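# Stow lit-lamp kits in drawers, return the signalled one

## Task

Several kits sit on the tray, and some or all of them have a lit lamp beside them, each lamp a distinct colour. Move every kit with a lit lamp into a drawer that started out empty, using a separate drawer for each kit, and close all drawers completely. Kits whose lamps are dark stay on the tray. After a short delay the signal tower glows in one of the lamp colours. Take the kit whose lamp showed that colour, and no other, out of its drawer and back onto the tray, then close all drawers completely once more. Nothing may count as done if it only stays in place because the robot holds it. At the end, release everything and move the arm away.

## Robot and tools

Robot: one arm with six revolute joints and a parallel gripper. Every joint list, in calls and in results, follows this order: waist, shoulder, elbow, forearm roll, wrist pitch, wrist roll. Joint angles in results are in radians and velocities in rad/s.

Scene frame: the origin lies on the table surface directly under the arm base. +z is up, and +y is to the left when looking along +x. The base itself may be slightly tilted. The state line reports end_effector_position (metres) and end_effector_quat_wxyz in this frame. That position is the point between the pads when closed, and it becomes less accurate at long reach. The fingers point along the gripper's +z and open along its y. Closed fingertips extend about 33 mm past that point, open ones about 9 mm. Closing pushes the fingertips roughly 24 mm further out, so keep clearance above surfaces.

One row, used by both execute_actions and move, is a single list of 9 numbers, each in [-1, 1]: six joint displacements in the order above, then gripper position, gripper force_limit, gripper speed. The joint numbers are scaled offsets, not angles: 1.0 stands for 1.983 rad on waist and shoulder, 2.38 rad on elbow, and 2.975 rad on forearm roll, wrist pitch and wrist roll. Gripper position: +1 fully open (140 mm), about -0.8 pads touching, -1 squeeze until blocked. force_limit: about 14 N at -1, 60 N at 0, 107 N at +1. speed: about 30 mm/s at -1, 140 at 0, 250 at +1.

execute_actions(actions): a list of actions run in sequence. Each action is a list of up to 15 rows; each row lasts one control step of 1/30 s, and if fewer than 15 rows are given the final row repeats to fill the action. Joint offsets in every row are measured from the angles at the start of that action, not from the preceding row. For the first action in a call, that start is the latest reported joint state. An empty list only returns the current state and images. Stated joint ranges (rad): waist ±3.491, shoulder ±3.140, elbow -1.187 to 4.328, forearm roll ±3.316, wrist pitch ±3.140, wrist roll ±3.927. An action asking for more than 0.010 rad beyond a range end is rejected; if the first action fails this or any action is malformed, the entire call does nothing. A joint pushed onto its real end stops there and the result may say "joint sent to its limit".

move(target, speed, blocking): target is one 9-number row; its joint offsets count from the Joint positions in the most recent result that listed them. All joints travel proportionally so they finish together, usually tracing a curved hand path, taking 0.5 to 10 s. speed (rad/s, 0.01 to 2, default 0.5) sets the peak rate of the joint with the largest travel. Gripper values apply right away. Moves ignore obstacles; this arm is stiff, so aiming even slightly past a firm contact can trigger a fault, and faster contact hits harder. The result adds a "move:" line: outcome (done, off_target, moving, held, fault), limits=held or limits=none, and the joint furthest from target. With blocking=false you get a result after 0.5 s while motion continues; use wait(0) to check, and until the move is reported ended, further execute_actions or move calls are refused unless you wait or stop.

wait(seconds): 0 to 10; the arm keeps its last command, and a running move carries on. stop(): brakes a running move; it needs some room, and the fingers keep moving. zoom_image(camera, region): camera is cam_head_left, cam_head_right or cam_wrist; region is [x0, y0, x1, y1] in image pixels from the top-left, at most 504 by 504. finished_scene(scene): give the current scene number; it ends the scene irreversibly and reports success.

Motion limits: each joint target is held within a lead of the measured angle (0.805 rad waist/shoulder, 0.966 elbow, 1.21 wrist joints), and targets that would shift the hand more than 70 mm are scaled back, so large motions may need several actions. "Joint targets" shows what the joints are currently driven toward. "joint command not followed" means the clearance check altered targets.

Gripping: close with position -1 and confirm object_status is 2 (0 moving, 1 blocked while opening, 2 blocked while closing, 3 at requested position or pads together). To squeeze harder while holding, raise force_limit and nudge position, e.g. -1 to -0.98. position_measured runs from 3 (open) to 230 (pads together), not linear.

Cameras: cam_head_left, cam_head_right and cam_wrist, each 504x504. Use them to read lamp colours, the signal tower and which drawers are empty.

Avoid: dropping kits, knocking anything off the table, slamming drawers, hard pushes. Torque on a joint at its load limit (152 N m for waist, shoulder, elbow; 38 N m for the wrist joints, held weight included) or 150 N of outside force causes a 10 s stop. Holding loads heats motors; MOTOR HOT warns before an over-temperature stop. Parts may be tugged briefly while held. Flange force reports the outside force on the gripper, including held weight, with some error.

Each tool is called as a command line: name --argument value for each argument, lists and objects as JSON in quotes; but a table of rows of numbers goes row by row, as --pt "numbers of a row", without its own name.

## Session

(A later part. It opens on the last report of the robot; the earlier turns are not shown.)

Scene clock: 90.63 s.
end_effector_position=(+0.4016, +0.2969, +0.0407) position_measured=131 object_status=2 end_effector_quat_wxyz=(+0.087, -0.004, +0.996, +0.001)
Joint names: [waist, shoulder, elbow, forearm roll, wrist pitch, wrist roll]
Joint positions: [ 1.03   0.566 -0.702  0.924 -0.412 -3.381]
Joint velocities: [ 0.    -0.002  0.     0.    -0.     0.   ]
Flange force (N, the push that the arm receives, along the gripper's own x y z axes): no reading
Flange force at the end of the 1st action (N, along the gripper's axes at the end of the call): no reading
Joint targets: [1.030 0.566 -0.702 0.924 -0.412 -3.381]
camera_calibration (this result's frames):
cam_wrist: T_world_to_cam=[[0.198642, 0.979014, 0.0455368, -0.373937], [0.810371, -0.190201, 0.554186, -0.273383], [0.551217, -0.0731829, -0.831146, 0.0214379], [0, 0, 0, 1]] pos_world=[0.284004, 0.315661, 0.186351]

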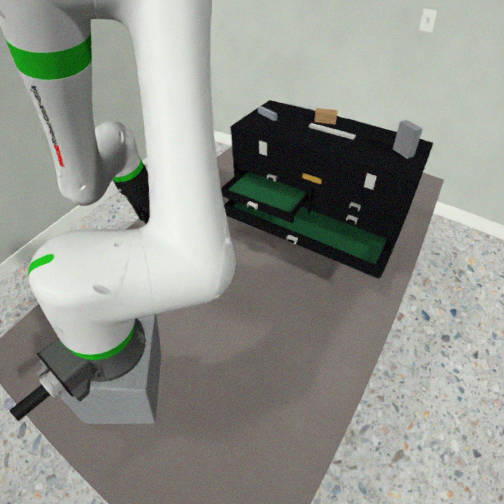

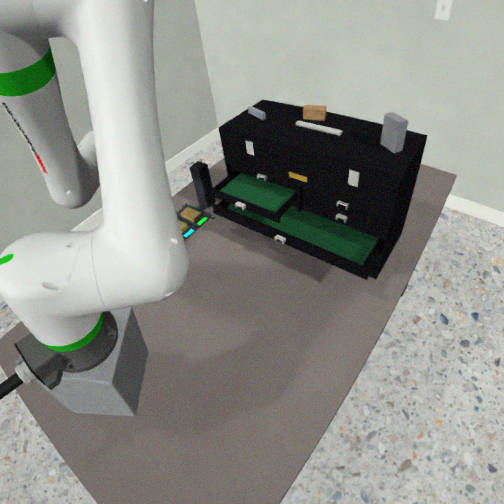

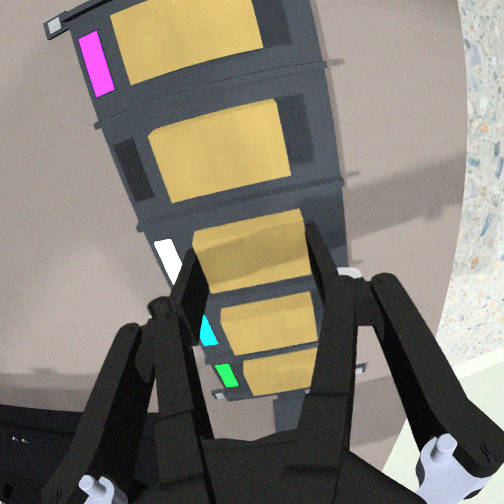

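move --target '[0.0116,-0.0348,0.0151,-0.0437,-0.0303,0.0407,-1,-0.2,-0.7]' --speed 0.2

move --target '[0,-0.3515,0.032,-0.2165,-0.1674,0.15,-1,-0.2,-0.7]' --speed 0.6

move --target '[-0.2557,0.1266,0.0718,0.0622,0.0218,0.2033,-1,-0.2,-0.7]' --speed 0.5

Scene clock: 95.17 s.
end_effector_position=(+0.4185, +0.2907, +0.0772) position_measured=132 object_status=2 end_effector_quat_wxyz=(+0.098, +0.001, +0.995, -0.005)
Joint names: [waist, shoulder, elbow, forearm roll, wrist pitch, wrist roll]
Joint positions: [ 1.053  0.497 -0.666  0.794 -0.502 -3.26 ]
Joint velocities: [ 0.     0.    -0.     0.    -0.     0.001]
Flange force (N, the push that the arm receives, along the gripper's own x y z axes): [6.9 -1.7 0.3]
Joint targets: [1.053 0.497 -0.666 0.794 -0.502 -3.260]
move: done; limits=none; farthest joint: the waist, 0.000 radians from its target (0.023 radians at the start)
camera_calibration (this result's frames):
cam_wrist: T_world_to_cam=[[0.208252, 0.977249, 0.0401992, -0.375996], [0.796314, -0.193272, 0.573175, -0.303214], [0.567904, -0.0873535, -0.818446, 0.0381418], [0, 0, 0, 1]] pos_world=[0.298095, 0.312171, 0.220127]

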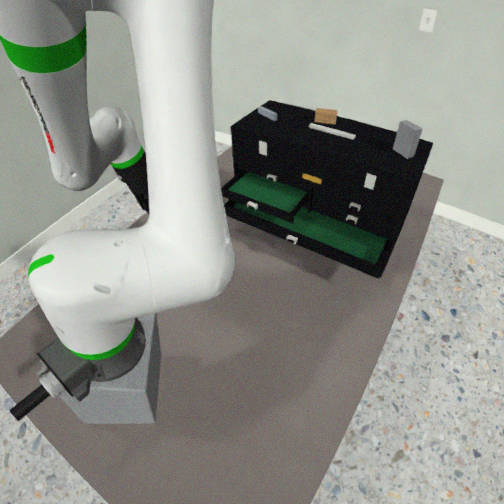

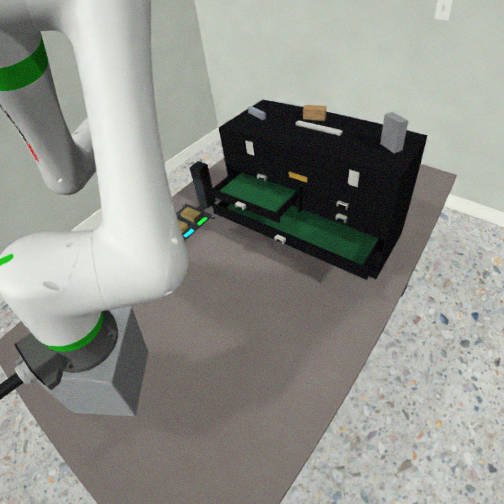

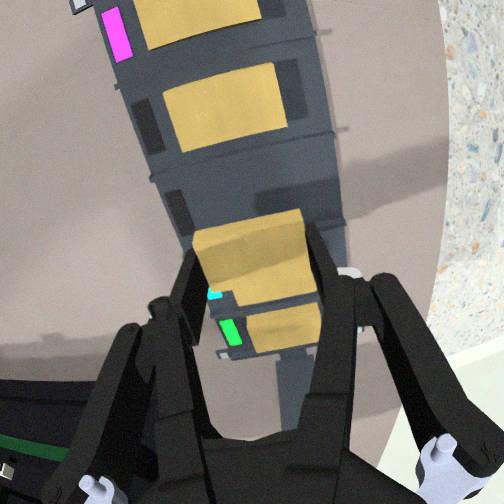

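Scene clock: 96.80 s.
end_effector_position=(+0.3709, +0.2129, +0.3162) position_measured=132 object_status=2 end_effector_quat_wxyz=(+0.034, +0.106, +0.986, +0.122)
Joint names: [waist, shoulder, elbow, forearm roll, wrist pitch, wrist roll]
Joint positions: [ 1.053 -0.2   -0.59   0.15  -1.    -2.814]
Joint velocities: [ 0.001 -0.002  0.    -0.001 -0.001 -0.001]
Flange force (N, the push that the arm receives, along the gripper's own x y z axes): [11.2 -3.6 1.1]
Joint targets: [1.053 -0.200 -0.590 0.150 -1.000 -2.814]
move: done; limits=none; farthest joint: the waist, 0.000 radians from its target (0.000 radians at the start)
camera_calibration (this result's frames):
cam_wrist: T_world_to_cam=[[0.400468, 0.878641, 0.260031, -0.419493], [0.793721, -0.474427, 0.38069, -0.295642], [0.457856, 0.0539382, -0.887389, 0.286445], [0, 0, 0, 1]] pos_world=[0.2715, 0.212873, 0.475818]

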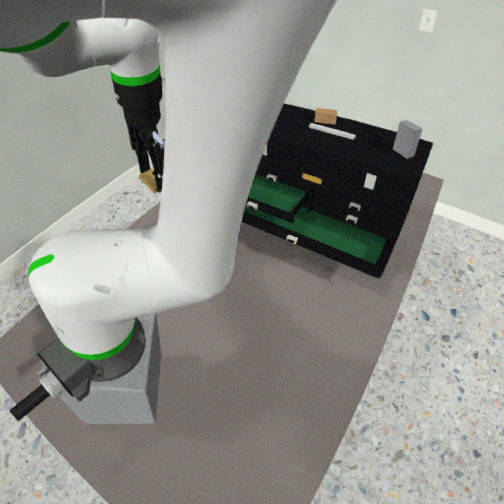

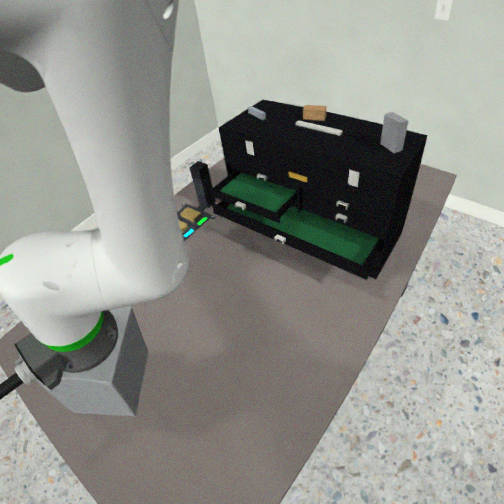

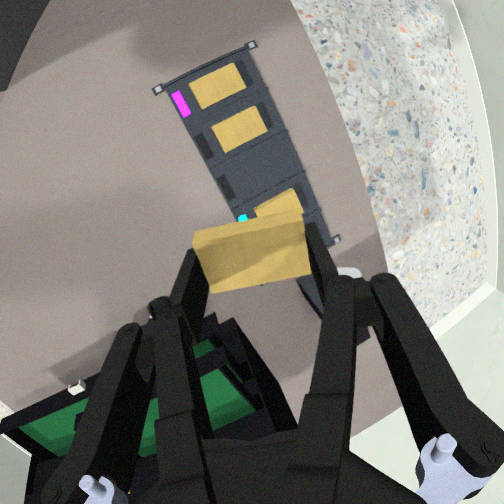

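Scene clock: 98.47 s.
end_effector_position=(+0.5430, +0.0191, +0.2721) position_measured=132 object_status=2 end_effector_quat_wxyz=(+0.087, +0.000, +0.996, -0.000)
Joint names: [waist, shoulder, elbow, forearm roll, wrist pitch, wrist roll]
Joint positions: [ 0.546  0.051 -0.419  0.335 -0.935 -2.209]
Joint velocities: [0.    0.001 0.    0.001 0.    0.   ]
Flange force (N, the push that the arm receives, along the gripper's own x y z axes): [10.3 2.5 0.8]
Joint targets: [0.546 0.051 -0.419 0.335 -0.935 -2.209]
move: done; limits=none; farthest joint: the waist, 0.000 radians from its target (0.507 radians at the start)
camera_calibration (this result's frames):
cam_wrist: T_world_to_cam=[[0.206576, 0.977408, 0.0447251, -0.14469], [0.809302, -0.196378, 0.553594, -0.568203], [0.54987, -0.078163, -0.831585, 0.116433], [0, 0, 0, 1]] pos_world=[0.425715, 0.038939, 0.417849]

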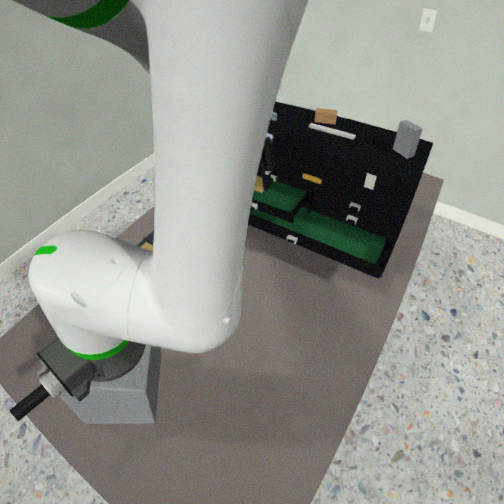

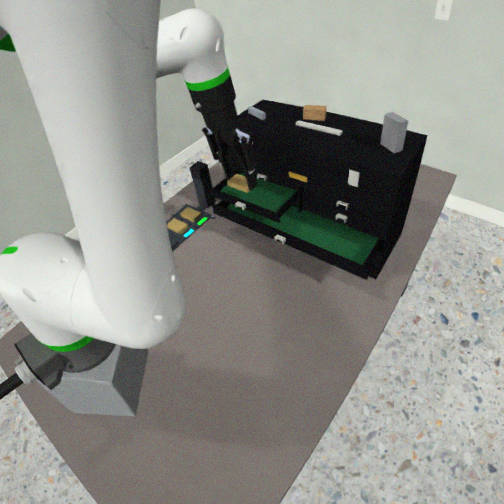

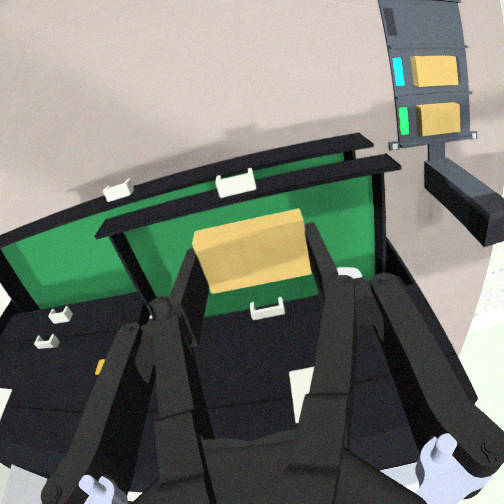

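move --target '[-0.0141,0.052,-0.0231,0.0128,0.0605,-0.0124,-1,-0.2,-0.7]' --speed 0.12

Scene clock: 102.63 s.
end_effector_position=(+0.5565, +0.0310, +0.2101) position_measured=132 object_status=2 end_effector_quat_wxyz=(+0.095, -0.002, +0.995, +0.008)
Joint names: [waist, shoulder, elbow, forearm roll, wrist pitch, wrist roll]
Joint positions: [ 0.518  0.154 -0.474  0.373 -0.755 -2.246]
Joint velocities: [ 0.     0.001 -0.001 -0.     0.     0.   ]
Flange force (N, the push that the arm receives, along the gripper's own x y z axes): [0.0 -2.3 -33.0]
Joint targets: [0.518 0.154 -0.474 0.373 -0.755 -2.246]
move: done; limits=none; farthest joint: the waist, 0.000 radians from its target (0.028 radians at the start)
camera_calibration (this result's frames):
cam_wrist: T_world_to_cam=[[0.199946, 0.977695, 0.0642998, -0.156752], [0.801298, -0.200932, 0.563514, -0.539981], [0.563864, -0.0611493, -0.8236, 0.0483636], [0, 0, 0, 1]] pos_world=[0.436757, 0.0477137, 0.354198]

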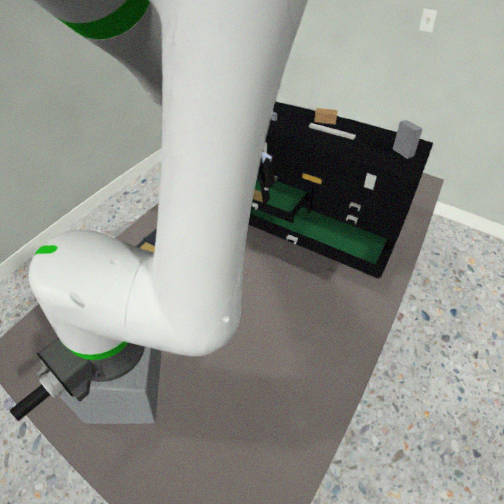

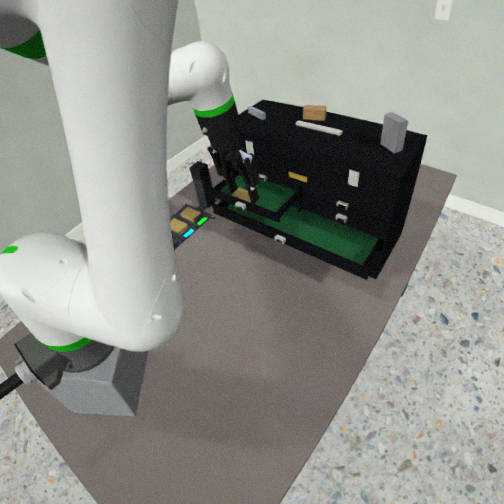

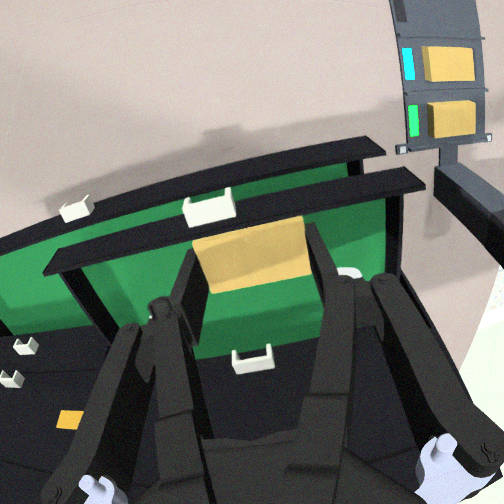

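execute_actions --actions '[[[0,0,0,0,0,0,0.35,0,-0.3]]]'

move --target '[0.0141,-0.052,0.0231,-0.0128,-0.0605,0.0124,0.35,0,0]' --speed 0.25

move --target '[0.383,-0.1266,-0.0718,-0.0622,-0.0218,-0.3,0.35,0,0]' --speed 0.7

move --target '[0,0.3006,-0.1395,0.2756,0.1879,-0.2062,0.35,0,0]' --speed 0.6

move --target '[-0.014,0.0459,-0.0139,0.0491,0.0255,-0.0447,0.35,0,0]' --speed 0.12

Scene clock: 111.03 s.
end_effector_position=(+0.5565, +0.0310, +0.2101) position_measured=85 object_status=0 end_effector_quat_wxyz=(+0.095, -0.002, +0.995, +0.008)
Joint names: [waist, shoulder, elbow, forearm roll, wrist pitch, wrist roll]
Joint positions: [ 0.518  0.154 -0.474  0.373 -0.755 -2.246]
Joint velocities: [ 0.    -0.001  0.    -0.001  0.    -0.   ]
Flange force (N, the push that the arm receives, along the gripper's own x y z axes): [8.8 1.9 -0.6]
Joint targets: [0.518 0.154 -0.474 0.373 -0.755 -2.246]
camera_calibration (this result's frames):
cam_wrist: T_world_to_cam=[[0.199952, 0.977697, 0.064247, -0.156721], [0.801344, -0.200911, 0.563455, -0.539947], [0.563797, -0.0611799, -0.823645, 0.0484019], [0, 0, 0, 1]] pos_world=[0.436731, 0.0477051, 0.354171]

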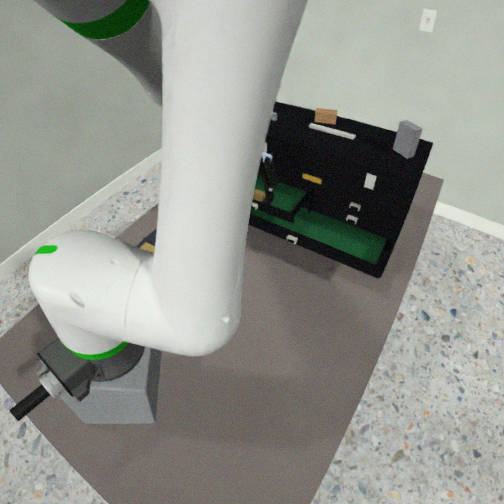

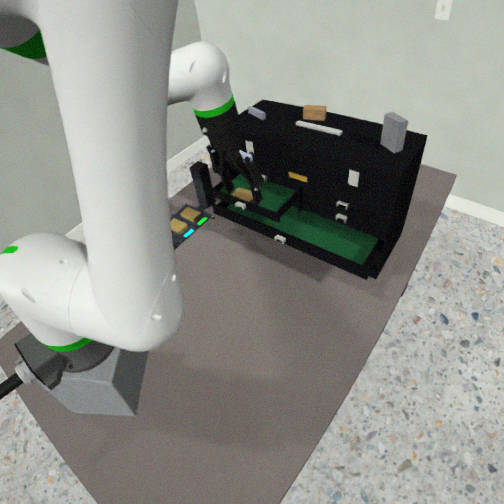

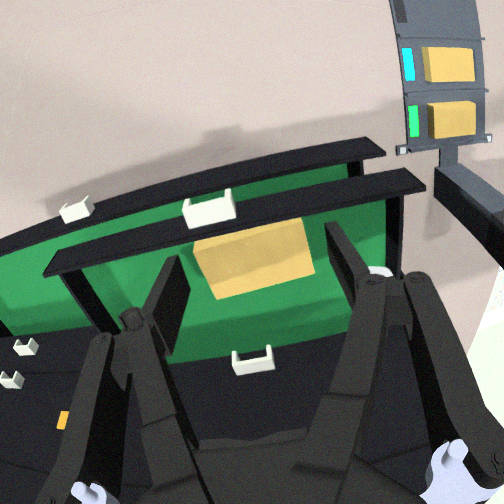

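Scene clock: 112.13 s.
end_effector_position=(+0.5431, +0.0191, +0.2722) position_measured=85 object_status=3 end_effector_quat_wxyz=(+0.087, +0.000, +0.996, -0.000)
Joint names: [waist, shoulder, elbow, forearm roll, wrist pitch, wrist roll]
Joint positions: [ 0.546  0.051 -0.419  0.335 -0.935 -2.209]
Joint velocities: [-0.    -0.     0.     0.    -0.001  0.   ]
Flange force (N, the push that the arm receives, along the gripper's own x y z axes): [9.8 1.3 0.3]
Joint targets: [0.546 0.051 -0.419 0.335 -0.935 -2.209]
move: done; limits=none; farthest joint: the waist, 0.000 radians from its target (0.028 radians at the start)
camera_calibration (this result's frames):
cam_wrist: T_world_to_cam=[[0.206499, 0.977427, 0.0446631, -0.144619], [0.809203, -0.196263, 0.553778, -0.568319], [0.550044, -0.078213, -0.831465, 0.116322], [0, 0, 0, 1]] pos_world=[0.425767, 0.038912, 0.4179]

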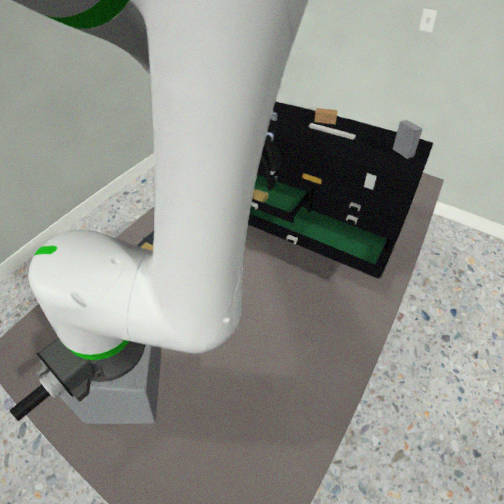

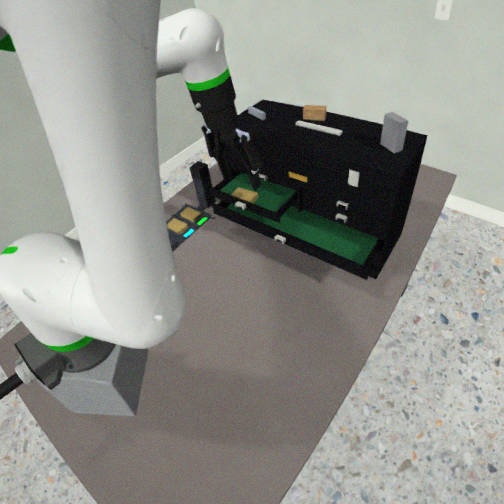

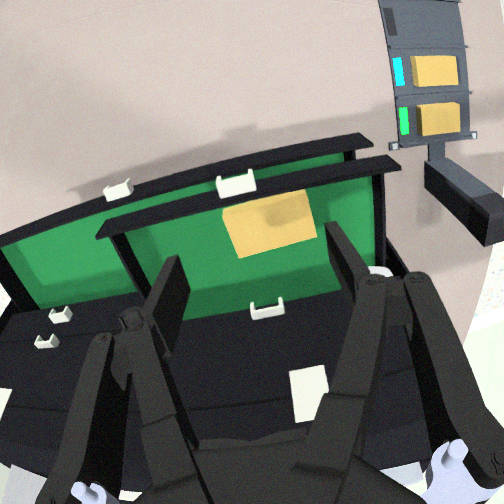

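Scene clock: 113.90 s.
end_effector_position=(+0.3041, +0.2941, +0.3369) position_measured=85 object_status=3 end_effector_quat_wxyz=(+0.016, +0.123, +0.981, +0.146)
Joint names: [waist, shoulder, elbow, forearm roll, wrist pitch, wrist roll]
Joint positions: [ 1.306 -0.2   -0.59   0.15  -1.    -3.101]
Joint velocities: [ 0.001  0.002 -0.     0.    -0.    -0.   ]
Flange force (N, the push that the arm receives, along the gripper's own x y z axes): [10.9 -5.7 1.6]
Joint targets: [1.306 -0.200 -0.590 0.150 -1.000 -3.101]
move: done; limits=none; farthest joint: the waist, 0.000 radians from its target (0.760 radians at the start)
camera_calibration (this result's frames):
cam_wrist: T_world_to_cam=[[0.435416, 0.851999, 0.290707, -0.482653], [0.791704, -0.516121, 0.326839, -0.18093], [0.428507, 0.087843, -0.899258, 0.33399], [0, 0, 0, 1]] pos_world=[0.21028, 0.2885, 0.499789]

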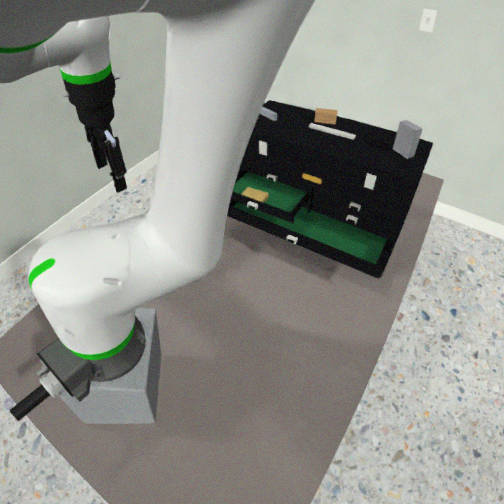

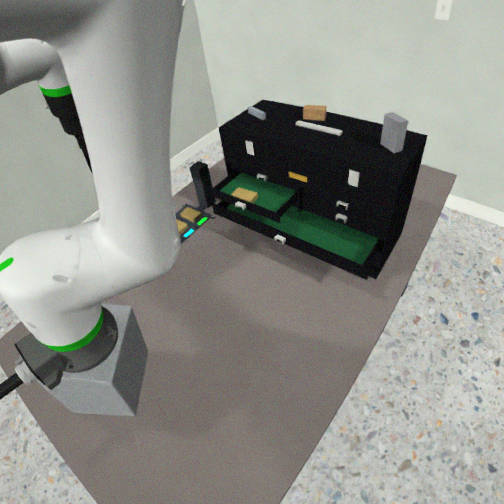

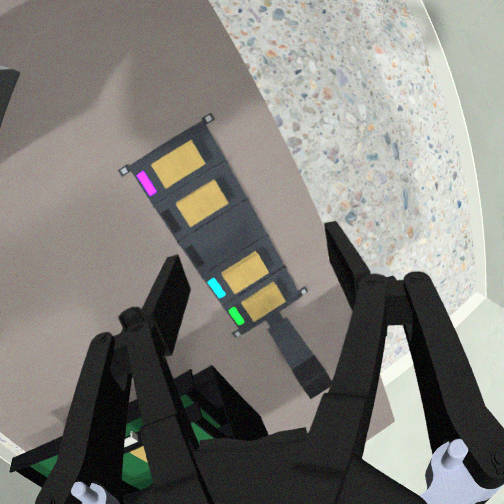

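Scene clock: 115.73 s.
end_effector_position=(+0.2915, +0.3044, +0.0814) position_measured=85 object_status=3 end_effector_quat_wxyz=(+0.110, +0.003, +0.994, +0.013)
Joint names: [waist, shoulder, elbow, forearm roll, wrist pitch, wrist roll]
Joint positions: [ 1.306  0.396 -0.922  0.97  -0.441 -3.715]
Joint velocities: [ 0.001 -0.001 -0.     0.001  0.    -0.   ]
Flange force (N, the push that the arm receives, along the gripper's own x y z axes): no reading
Joint targets: [1.306 0.396 -0.922 0.970 -0.441 -3.715]
move: done; limits=none; farthest joint: the waist, 0.000 radians from its target (0.000 radians at the start)
camera_calibration (this result's frames):
cam_wrist: T_world_to_cam=[[0.206866, 0.975051, 0.0805153, -0.365377], [0.781998, -0.21424, 0.585304, -0.192202], [0.587951, -0.0581166, -0.806806, 0.0991981], [0, 0, 0, 1]] pos_world=[0.167562, 0.320849, 0.221949]

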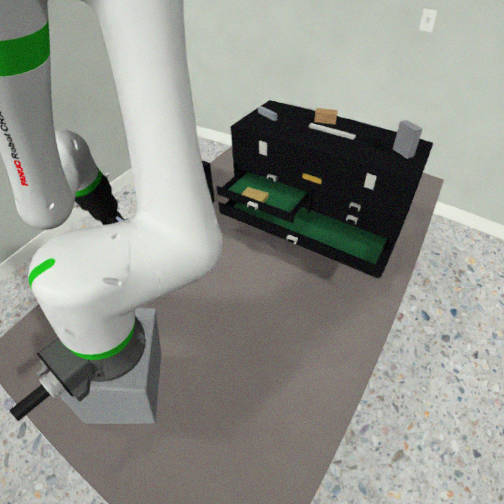

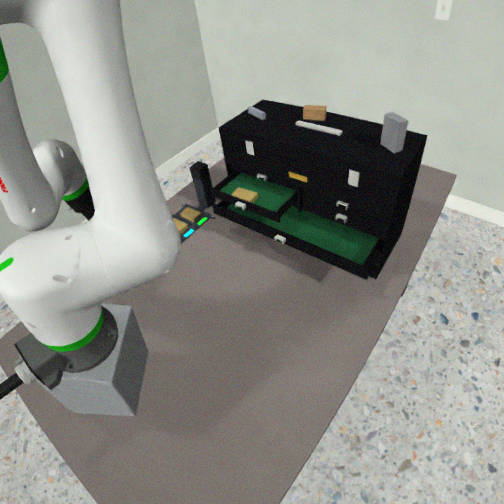

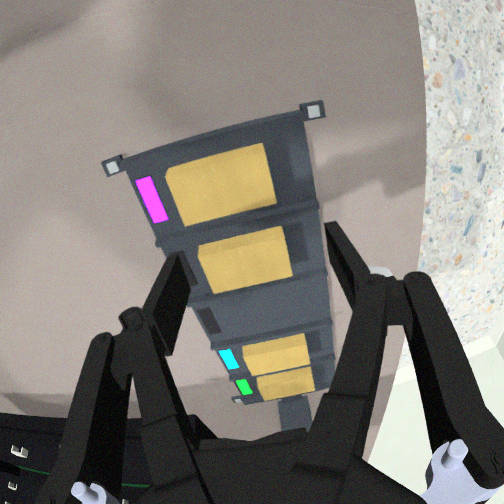

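Scene clock: 117.30 s.
end_effector_position=(+0.2627, +0.2964, +0.0411) position_measured=85 object_status=3 end_effector_quat_wxyz=(+0.088, -0.004, +0.996, +0.001)
Joint names: [waist, shoulder, elbow, forearm roll, wrist pitch, wrist roll]
Joint positions: [ 1.278  0.487 -0.955  1.116 -0.365 -3.848]
Joint velocities: [ 0.     0.001 -0.    -0.     0.    -0.001]
Flange force (N, the push that the arm receives, along the gripper's own x y z axes): no reading
Joint targets: [1.278 0.487 -0.955 1.116 -0.365 -3.848]
move: done; limits=none; farthest joint: the waist, 0.000 radians from its target (0.027 radians at the start)
camera_calibration (this result's frames):
cam_wrist: T_world_to_cam=[[0.197031, 0.979303, 0.046303, -0.345612], [0.810085, -0.189224, 0.554939, -0.161363], [0.552215, -0.0718309, -0.830602, 0.0975384], [0, 0, 0, 1]] pos_world=[0.144952, 0.314931, 0.186565]

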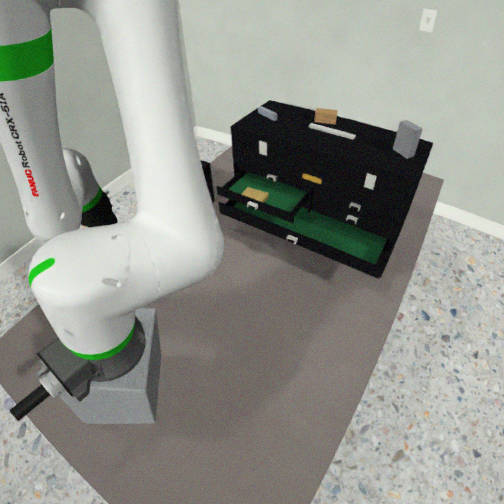

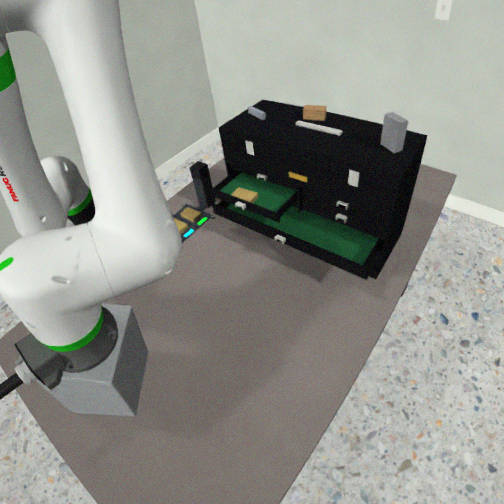

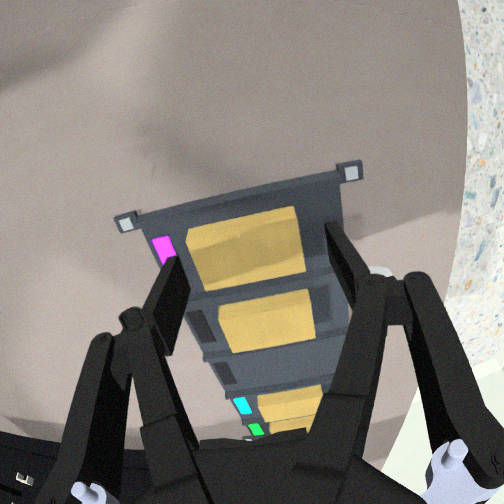

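execute_actions --actions '[[[0,0,0,0,0,0,-1,-0.2,-0.7]],[[0,0,0,0,0,0,-1,-0.2,-0.7]]]'

move --target '[0.03,-0.0459,0.0139,-0.0491,-0.0255,0.0447,-1,-0.2,-0.7]' --speed 0.2

move --target '[0,-0.3006,0.1395,-0.2756,-0.1879,0.2062,-1,-0.2,-0.7]' --speed 0.6

move --target '[-0.685,0,0,0,0,0.5247,-1,-0.2,-0.7]' --speed 0.9

move --target '[0,0.1785,0.1513,0.0037,0.0376,0,-1,-0.2,-0.7]' --speed 0.4

Scene clock: 126.57 s.
end_effector_position=(+0.2627, +0.2964, +0.0410) position_measured=131 object_status=2 end_effector_quat_wxyz=(+0.088, -0.004, +0.996, +0.001)
Joint names: [waist, shoulder, elbow, forearm roll, wrist pitch, wrist roll]
Joint positions: [ 1.278  0.487 -0.955  1.116 -0.365 -3.848]
Joint velocities: [ 0.     0.    -0.     0.    -0.    -0.002]
Flange force (N, the push that the arm receives, along the gripper's own x y z axes): no reading
Flange force at the end of the 1st action (N, along the gripper's axes at the end of the call): no reading
Joint targets: [1.278 0.487 -0.955 1.116 -0.365 -3.848]
camera_calibration (this result's frames):
cam_wrist: T_world_to_cam=[[0.197026, 0.979305, 0.0462823, -0.3456], [0.810093, -0.189208, 0.554931, -0.161358], [0.552204, -0.0718428, -0.830608, 0.0975399], [0, 0, 0, 1]] pos_world=[0.144945, 0.314925, 0.186555]

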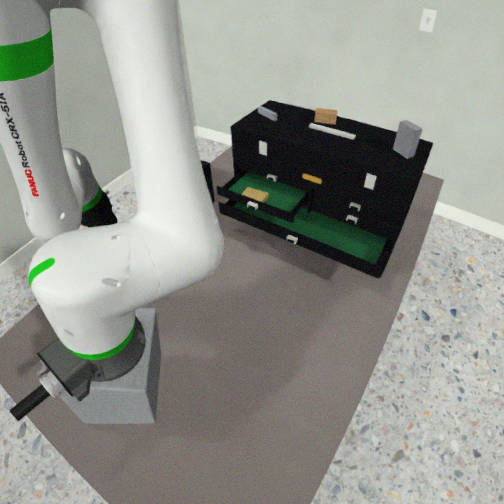

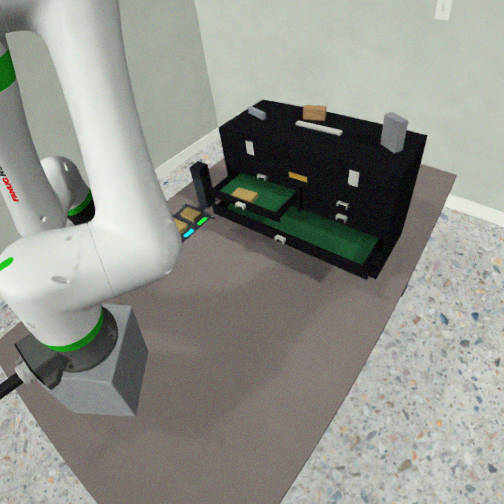

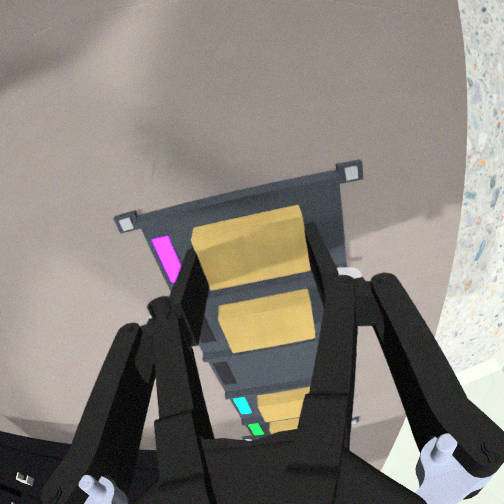

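Scene clock: 127.67 s.
end_effector_position=(+0.2826, +0.3139, +0.0839) position_measured=132 object_status=2 end_effector_quat_wxyz=(+0.112, -0.012, +0.993, +0.017)
Joint names: [waist, shoulder, elbow, forearm roll, wrist pitch, wrist roll]
Joint positions: [ 1.337  0.396 -0.922  0.97  -0.441 -3.715]
Joint velocities: [-0.     0.    -0.    -0.001 -0.     0.002]
Flange force (N, the push that the arm receives, along the gripper's own x y z axes): no reading
Joint targets: [1.337 0.396 -0.922 0.970 -0.441 -3.715]
move: done; limits=none; farthest joint: the waist, 0.000 radians from its target (0.060 radians at the start)
camera_calibration (this result's frames):
cam_wrist: T_world_to_cam=[[0.176011, 0.980712, 0.0849956, -0.3664], [0.785453, -0.191963, 0.5884, -0.192912], [0.593367, -0.0368051, -0.80409, 0.0985706], [0, 0, 0, 1]] pos_world=[0.157526, 0.325929, 0.223912]

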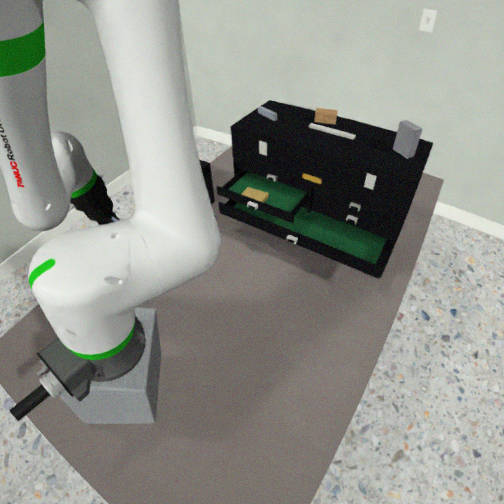

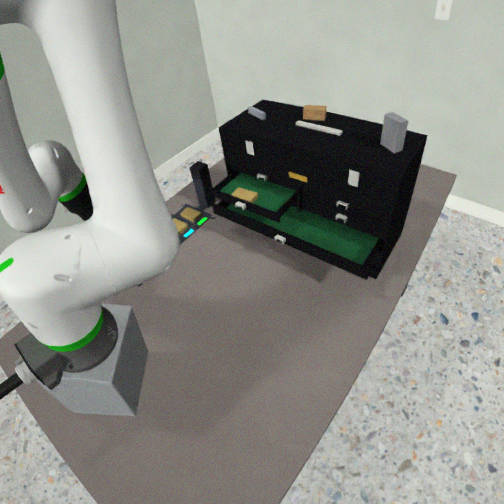

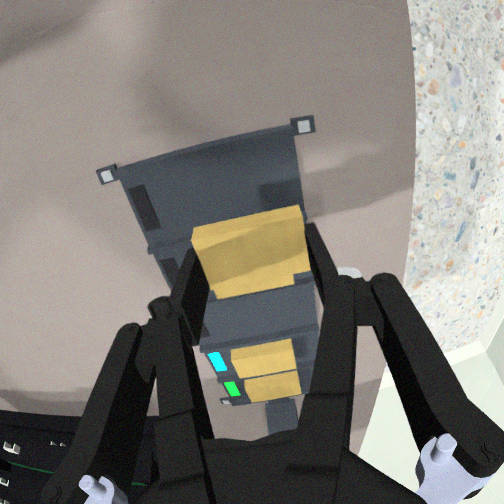

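Scene clock: 129.50 s.
end_effector_position=(+0.2943, +0.3031, +0.3394) position_measured=132 object_status=2 end_effector_quat_wxyz=(+0.016, +0.108, +0.983, +0.148)
Joint names: [waist, shoulder, elbow, forearm roll, wrist pitch, wrist roll]
Joint positions: [ 1.337 -0.2   -0.59   0.15  -1.    -3.101]
Joint velocities: [-0.001 -0.002  0.001  0.    -0.     0.   ]
Flange force (N, the push that the arm receives, along the gripper's own x y z axes): [7.1 -3.0 4.1]
Joint targets: [1.337 -0.200 -0.590 0.150 -1.000 -3.101]
move: done; limits=none; farthest joint: the waist, 0.000 radians from its target (0.000 radians at the start)
camera_calibration (this result's frames):
cam_wrist: T_world_to_cam=[[0.407243, 0.864065, 0.295881, -0.48384], [0.805803, -0.492422, 0.328941, -0.181417], [0.429925, 0.104463, -0.896801, 0.333416], [0, 0, 0, 1]] pos_world=[0.199883, 0.293905, 0.501843]

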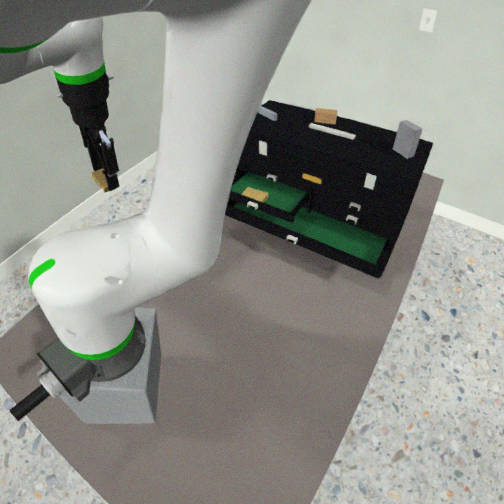

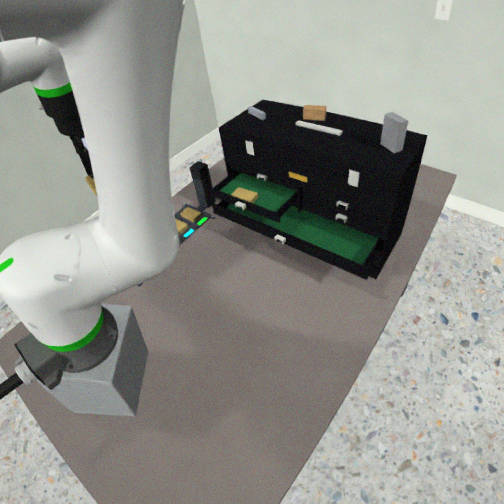

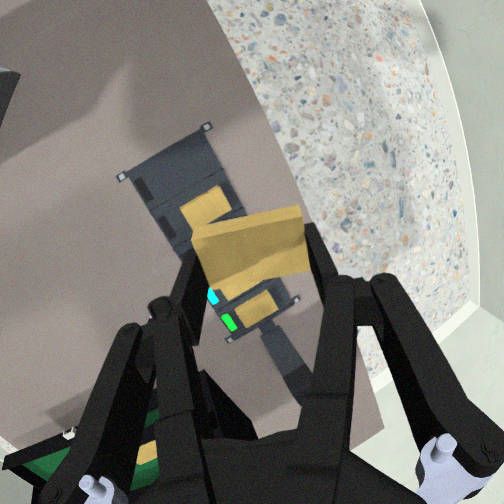

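Scene clock: 131.80 s.
end_effector_position=(+0.3777, -0.2176, +0.2476) position_measured=132 object_status=2 end_effector_quat_wxyz=(+0.028, -0.001, +1.000, +0.006)
Joint names: [waist, shoulder, elbow, forearm roll, wrist pitch, wrist roll]
Joint positions: [-0.021 -0.2   -0.59   0.15  -1.    -1.54 ]
Joint velocities: [ 0.    -0.002  0.    -0.    -0.    -0.   ]
Flange force (N, the push that the arm receives, along the gripper's own x y z axes): [6.0 7.7 2.1]
Joint targets: [-0.021 -0.200 -0.590 0.150 -1.000 -1.540]
move: done; limits=none; farthest joint: the waist, 0.000 radians from its target (1.359 radians at the start)
camera_calibration (this result's frames):
cam_wrist: T_world_to_cam=[[0.208224, 0.977565, 0.0317813, 0.124535], [0.86903, -0.199821, 0.452613, -0.465655], [0.448809, -0.066626, -0.891141, 0.223881], [0, 0, 0, 1]] pos_world=[0.278257, -0.199873, 0.406314]

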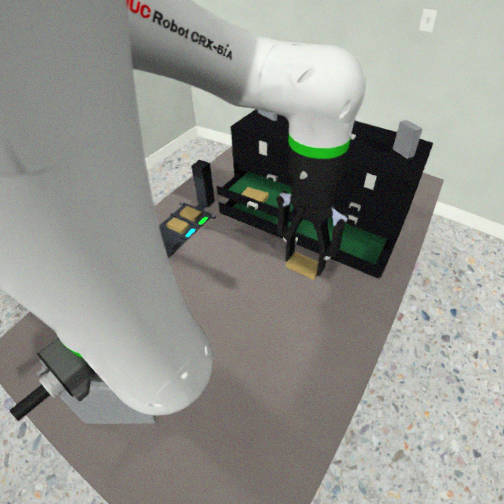

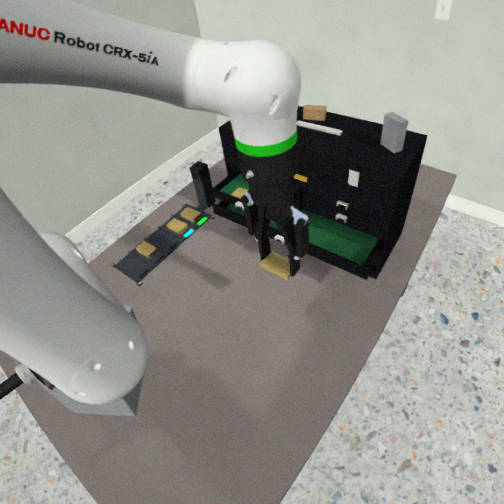

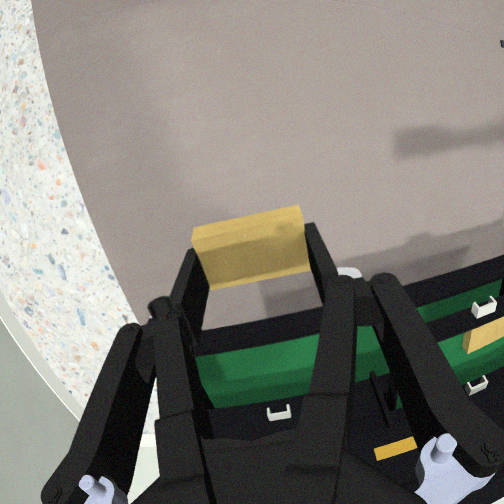

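Scene clock: 133.13 s.
end_effector_position=(+0.5641, -0.2352, +0.2406) position_measured=132 object_status=2 end_effector_quat_wxyz=(+0.087, -0.003, +0.996, -0.001)
Joint names: [waist, shoulder, elbow, forearm roll, wrist pitch, wrist roll]
Joint positions: [-0.021  0.154 -0.23   0.161 -0.888 -1.54 ]
Joint velocities: [0.002 0.001 0.001 0.001 0.    0.001]
Flange force (N, the push that the arm receives, along the gripper's own x y z axes): [7.0 7.6 1.0]
Joint targets: [-0.021 0.154 -0.229 0.161 -0.888 -1.540]
move: done; limits=none; farthest joint: the waist, 0.000 radians from its target (0.000 radians at the start)
camera_calibration (this result's frames):
cam_wrist: T_world_to_cam=[[0.200334, 0.978786, 0.0429328, 0.105167], [0.810482, -0.190188, 0.554028, -0.617088], [0.550441, -0.0761947, -0.83139, 0.0587744], [0, 0, 0, 1]] pos_world=[0.446718, -0.21582, 0.386234]

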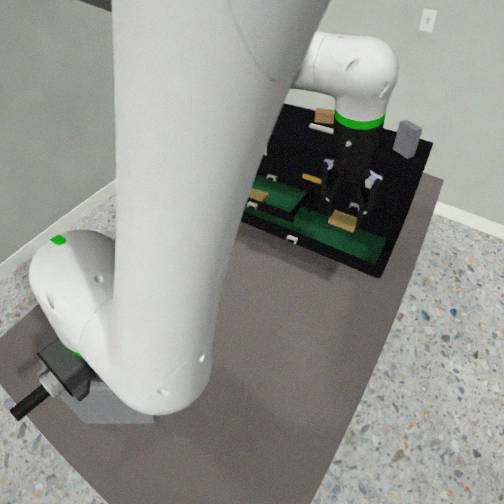

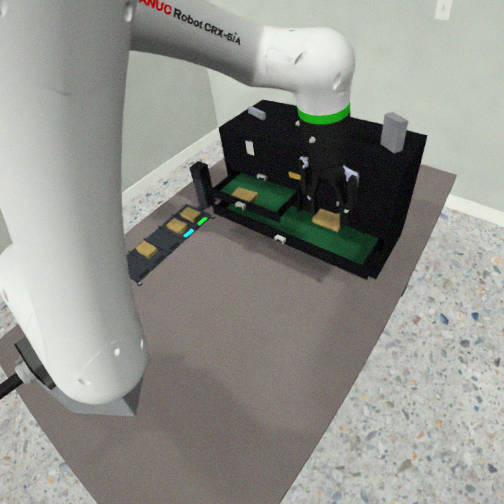

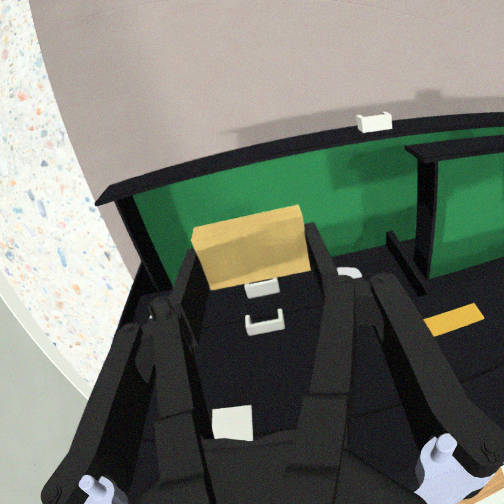

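move --target '[-0.0161,0.0708,-0.0367,0.0104,0.0763,-0.008,-1,-0.2,-0.7]' --speed 0.13

Scene clock: 138.23 s.
end_effector_position=(+0.5620, -0.2363, +0.1410) position_measured=132 object_status=2 end_effector_quat_wxyz=(+0.086, -0.001, +0.996, -0.002)
Joint names: [waist, shoulder, elbow, forearm roll, wrist pitch, wrist roll]
Joint positions: [-0.053  0.295 -0.317  0.192 -0.661 -1.564]
Joint velocities: [-0.    -0.001 -0.    -0.     0.     0.   ]
Flange force (N, the push that the arm receives, along the gripper's own x y z axes): [5.3 6.9 0.4]
Joint targets: [-0.053 0.295 -0.317 0.192 -0.661 -1.564]
move: done; limits=none; farthest joint: the waist, 0.000 radians from its target (0.032 radians at the start)
camera_calibration (this result's frames):
cam_wrist: T_world_to_cam=[[0.204791, 0.977938, 0.0412029, 0.10848], [0.81082, -0.193074, 0.552534, -0.561093], [0.548299, -0.0797456, -0.832471, -0.0224152], [0, 0, 0, 1]] pos_world=[0.44502, -0.216206, 0.286893]

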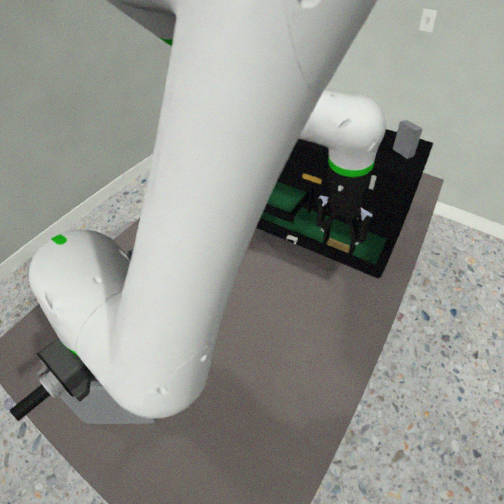

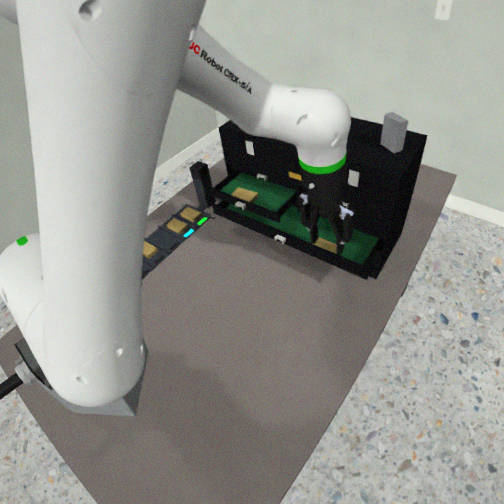

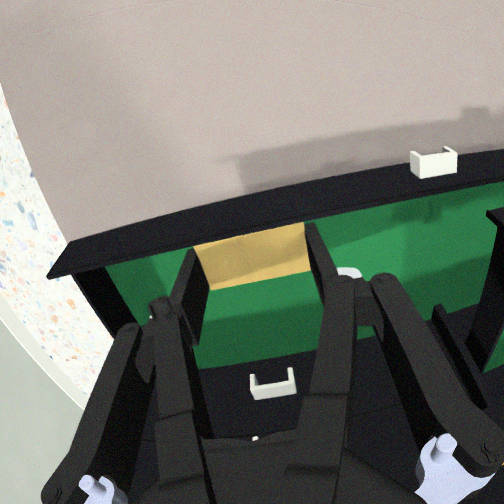

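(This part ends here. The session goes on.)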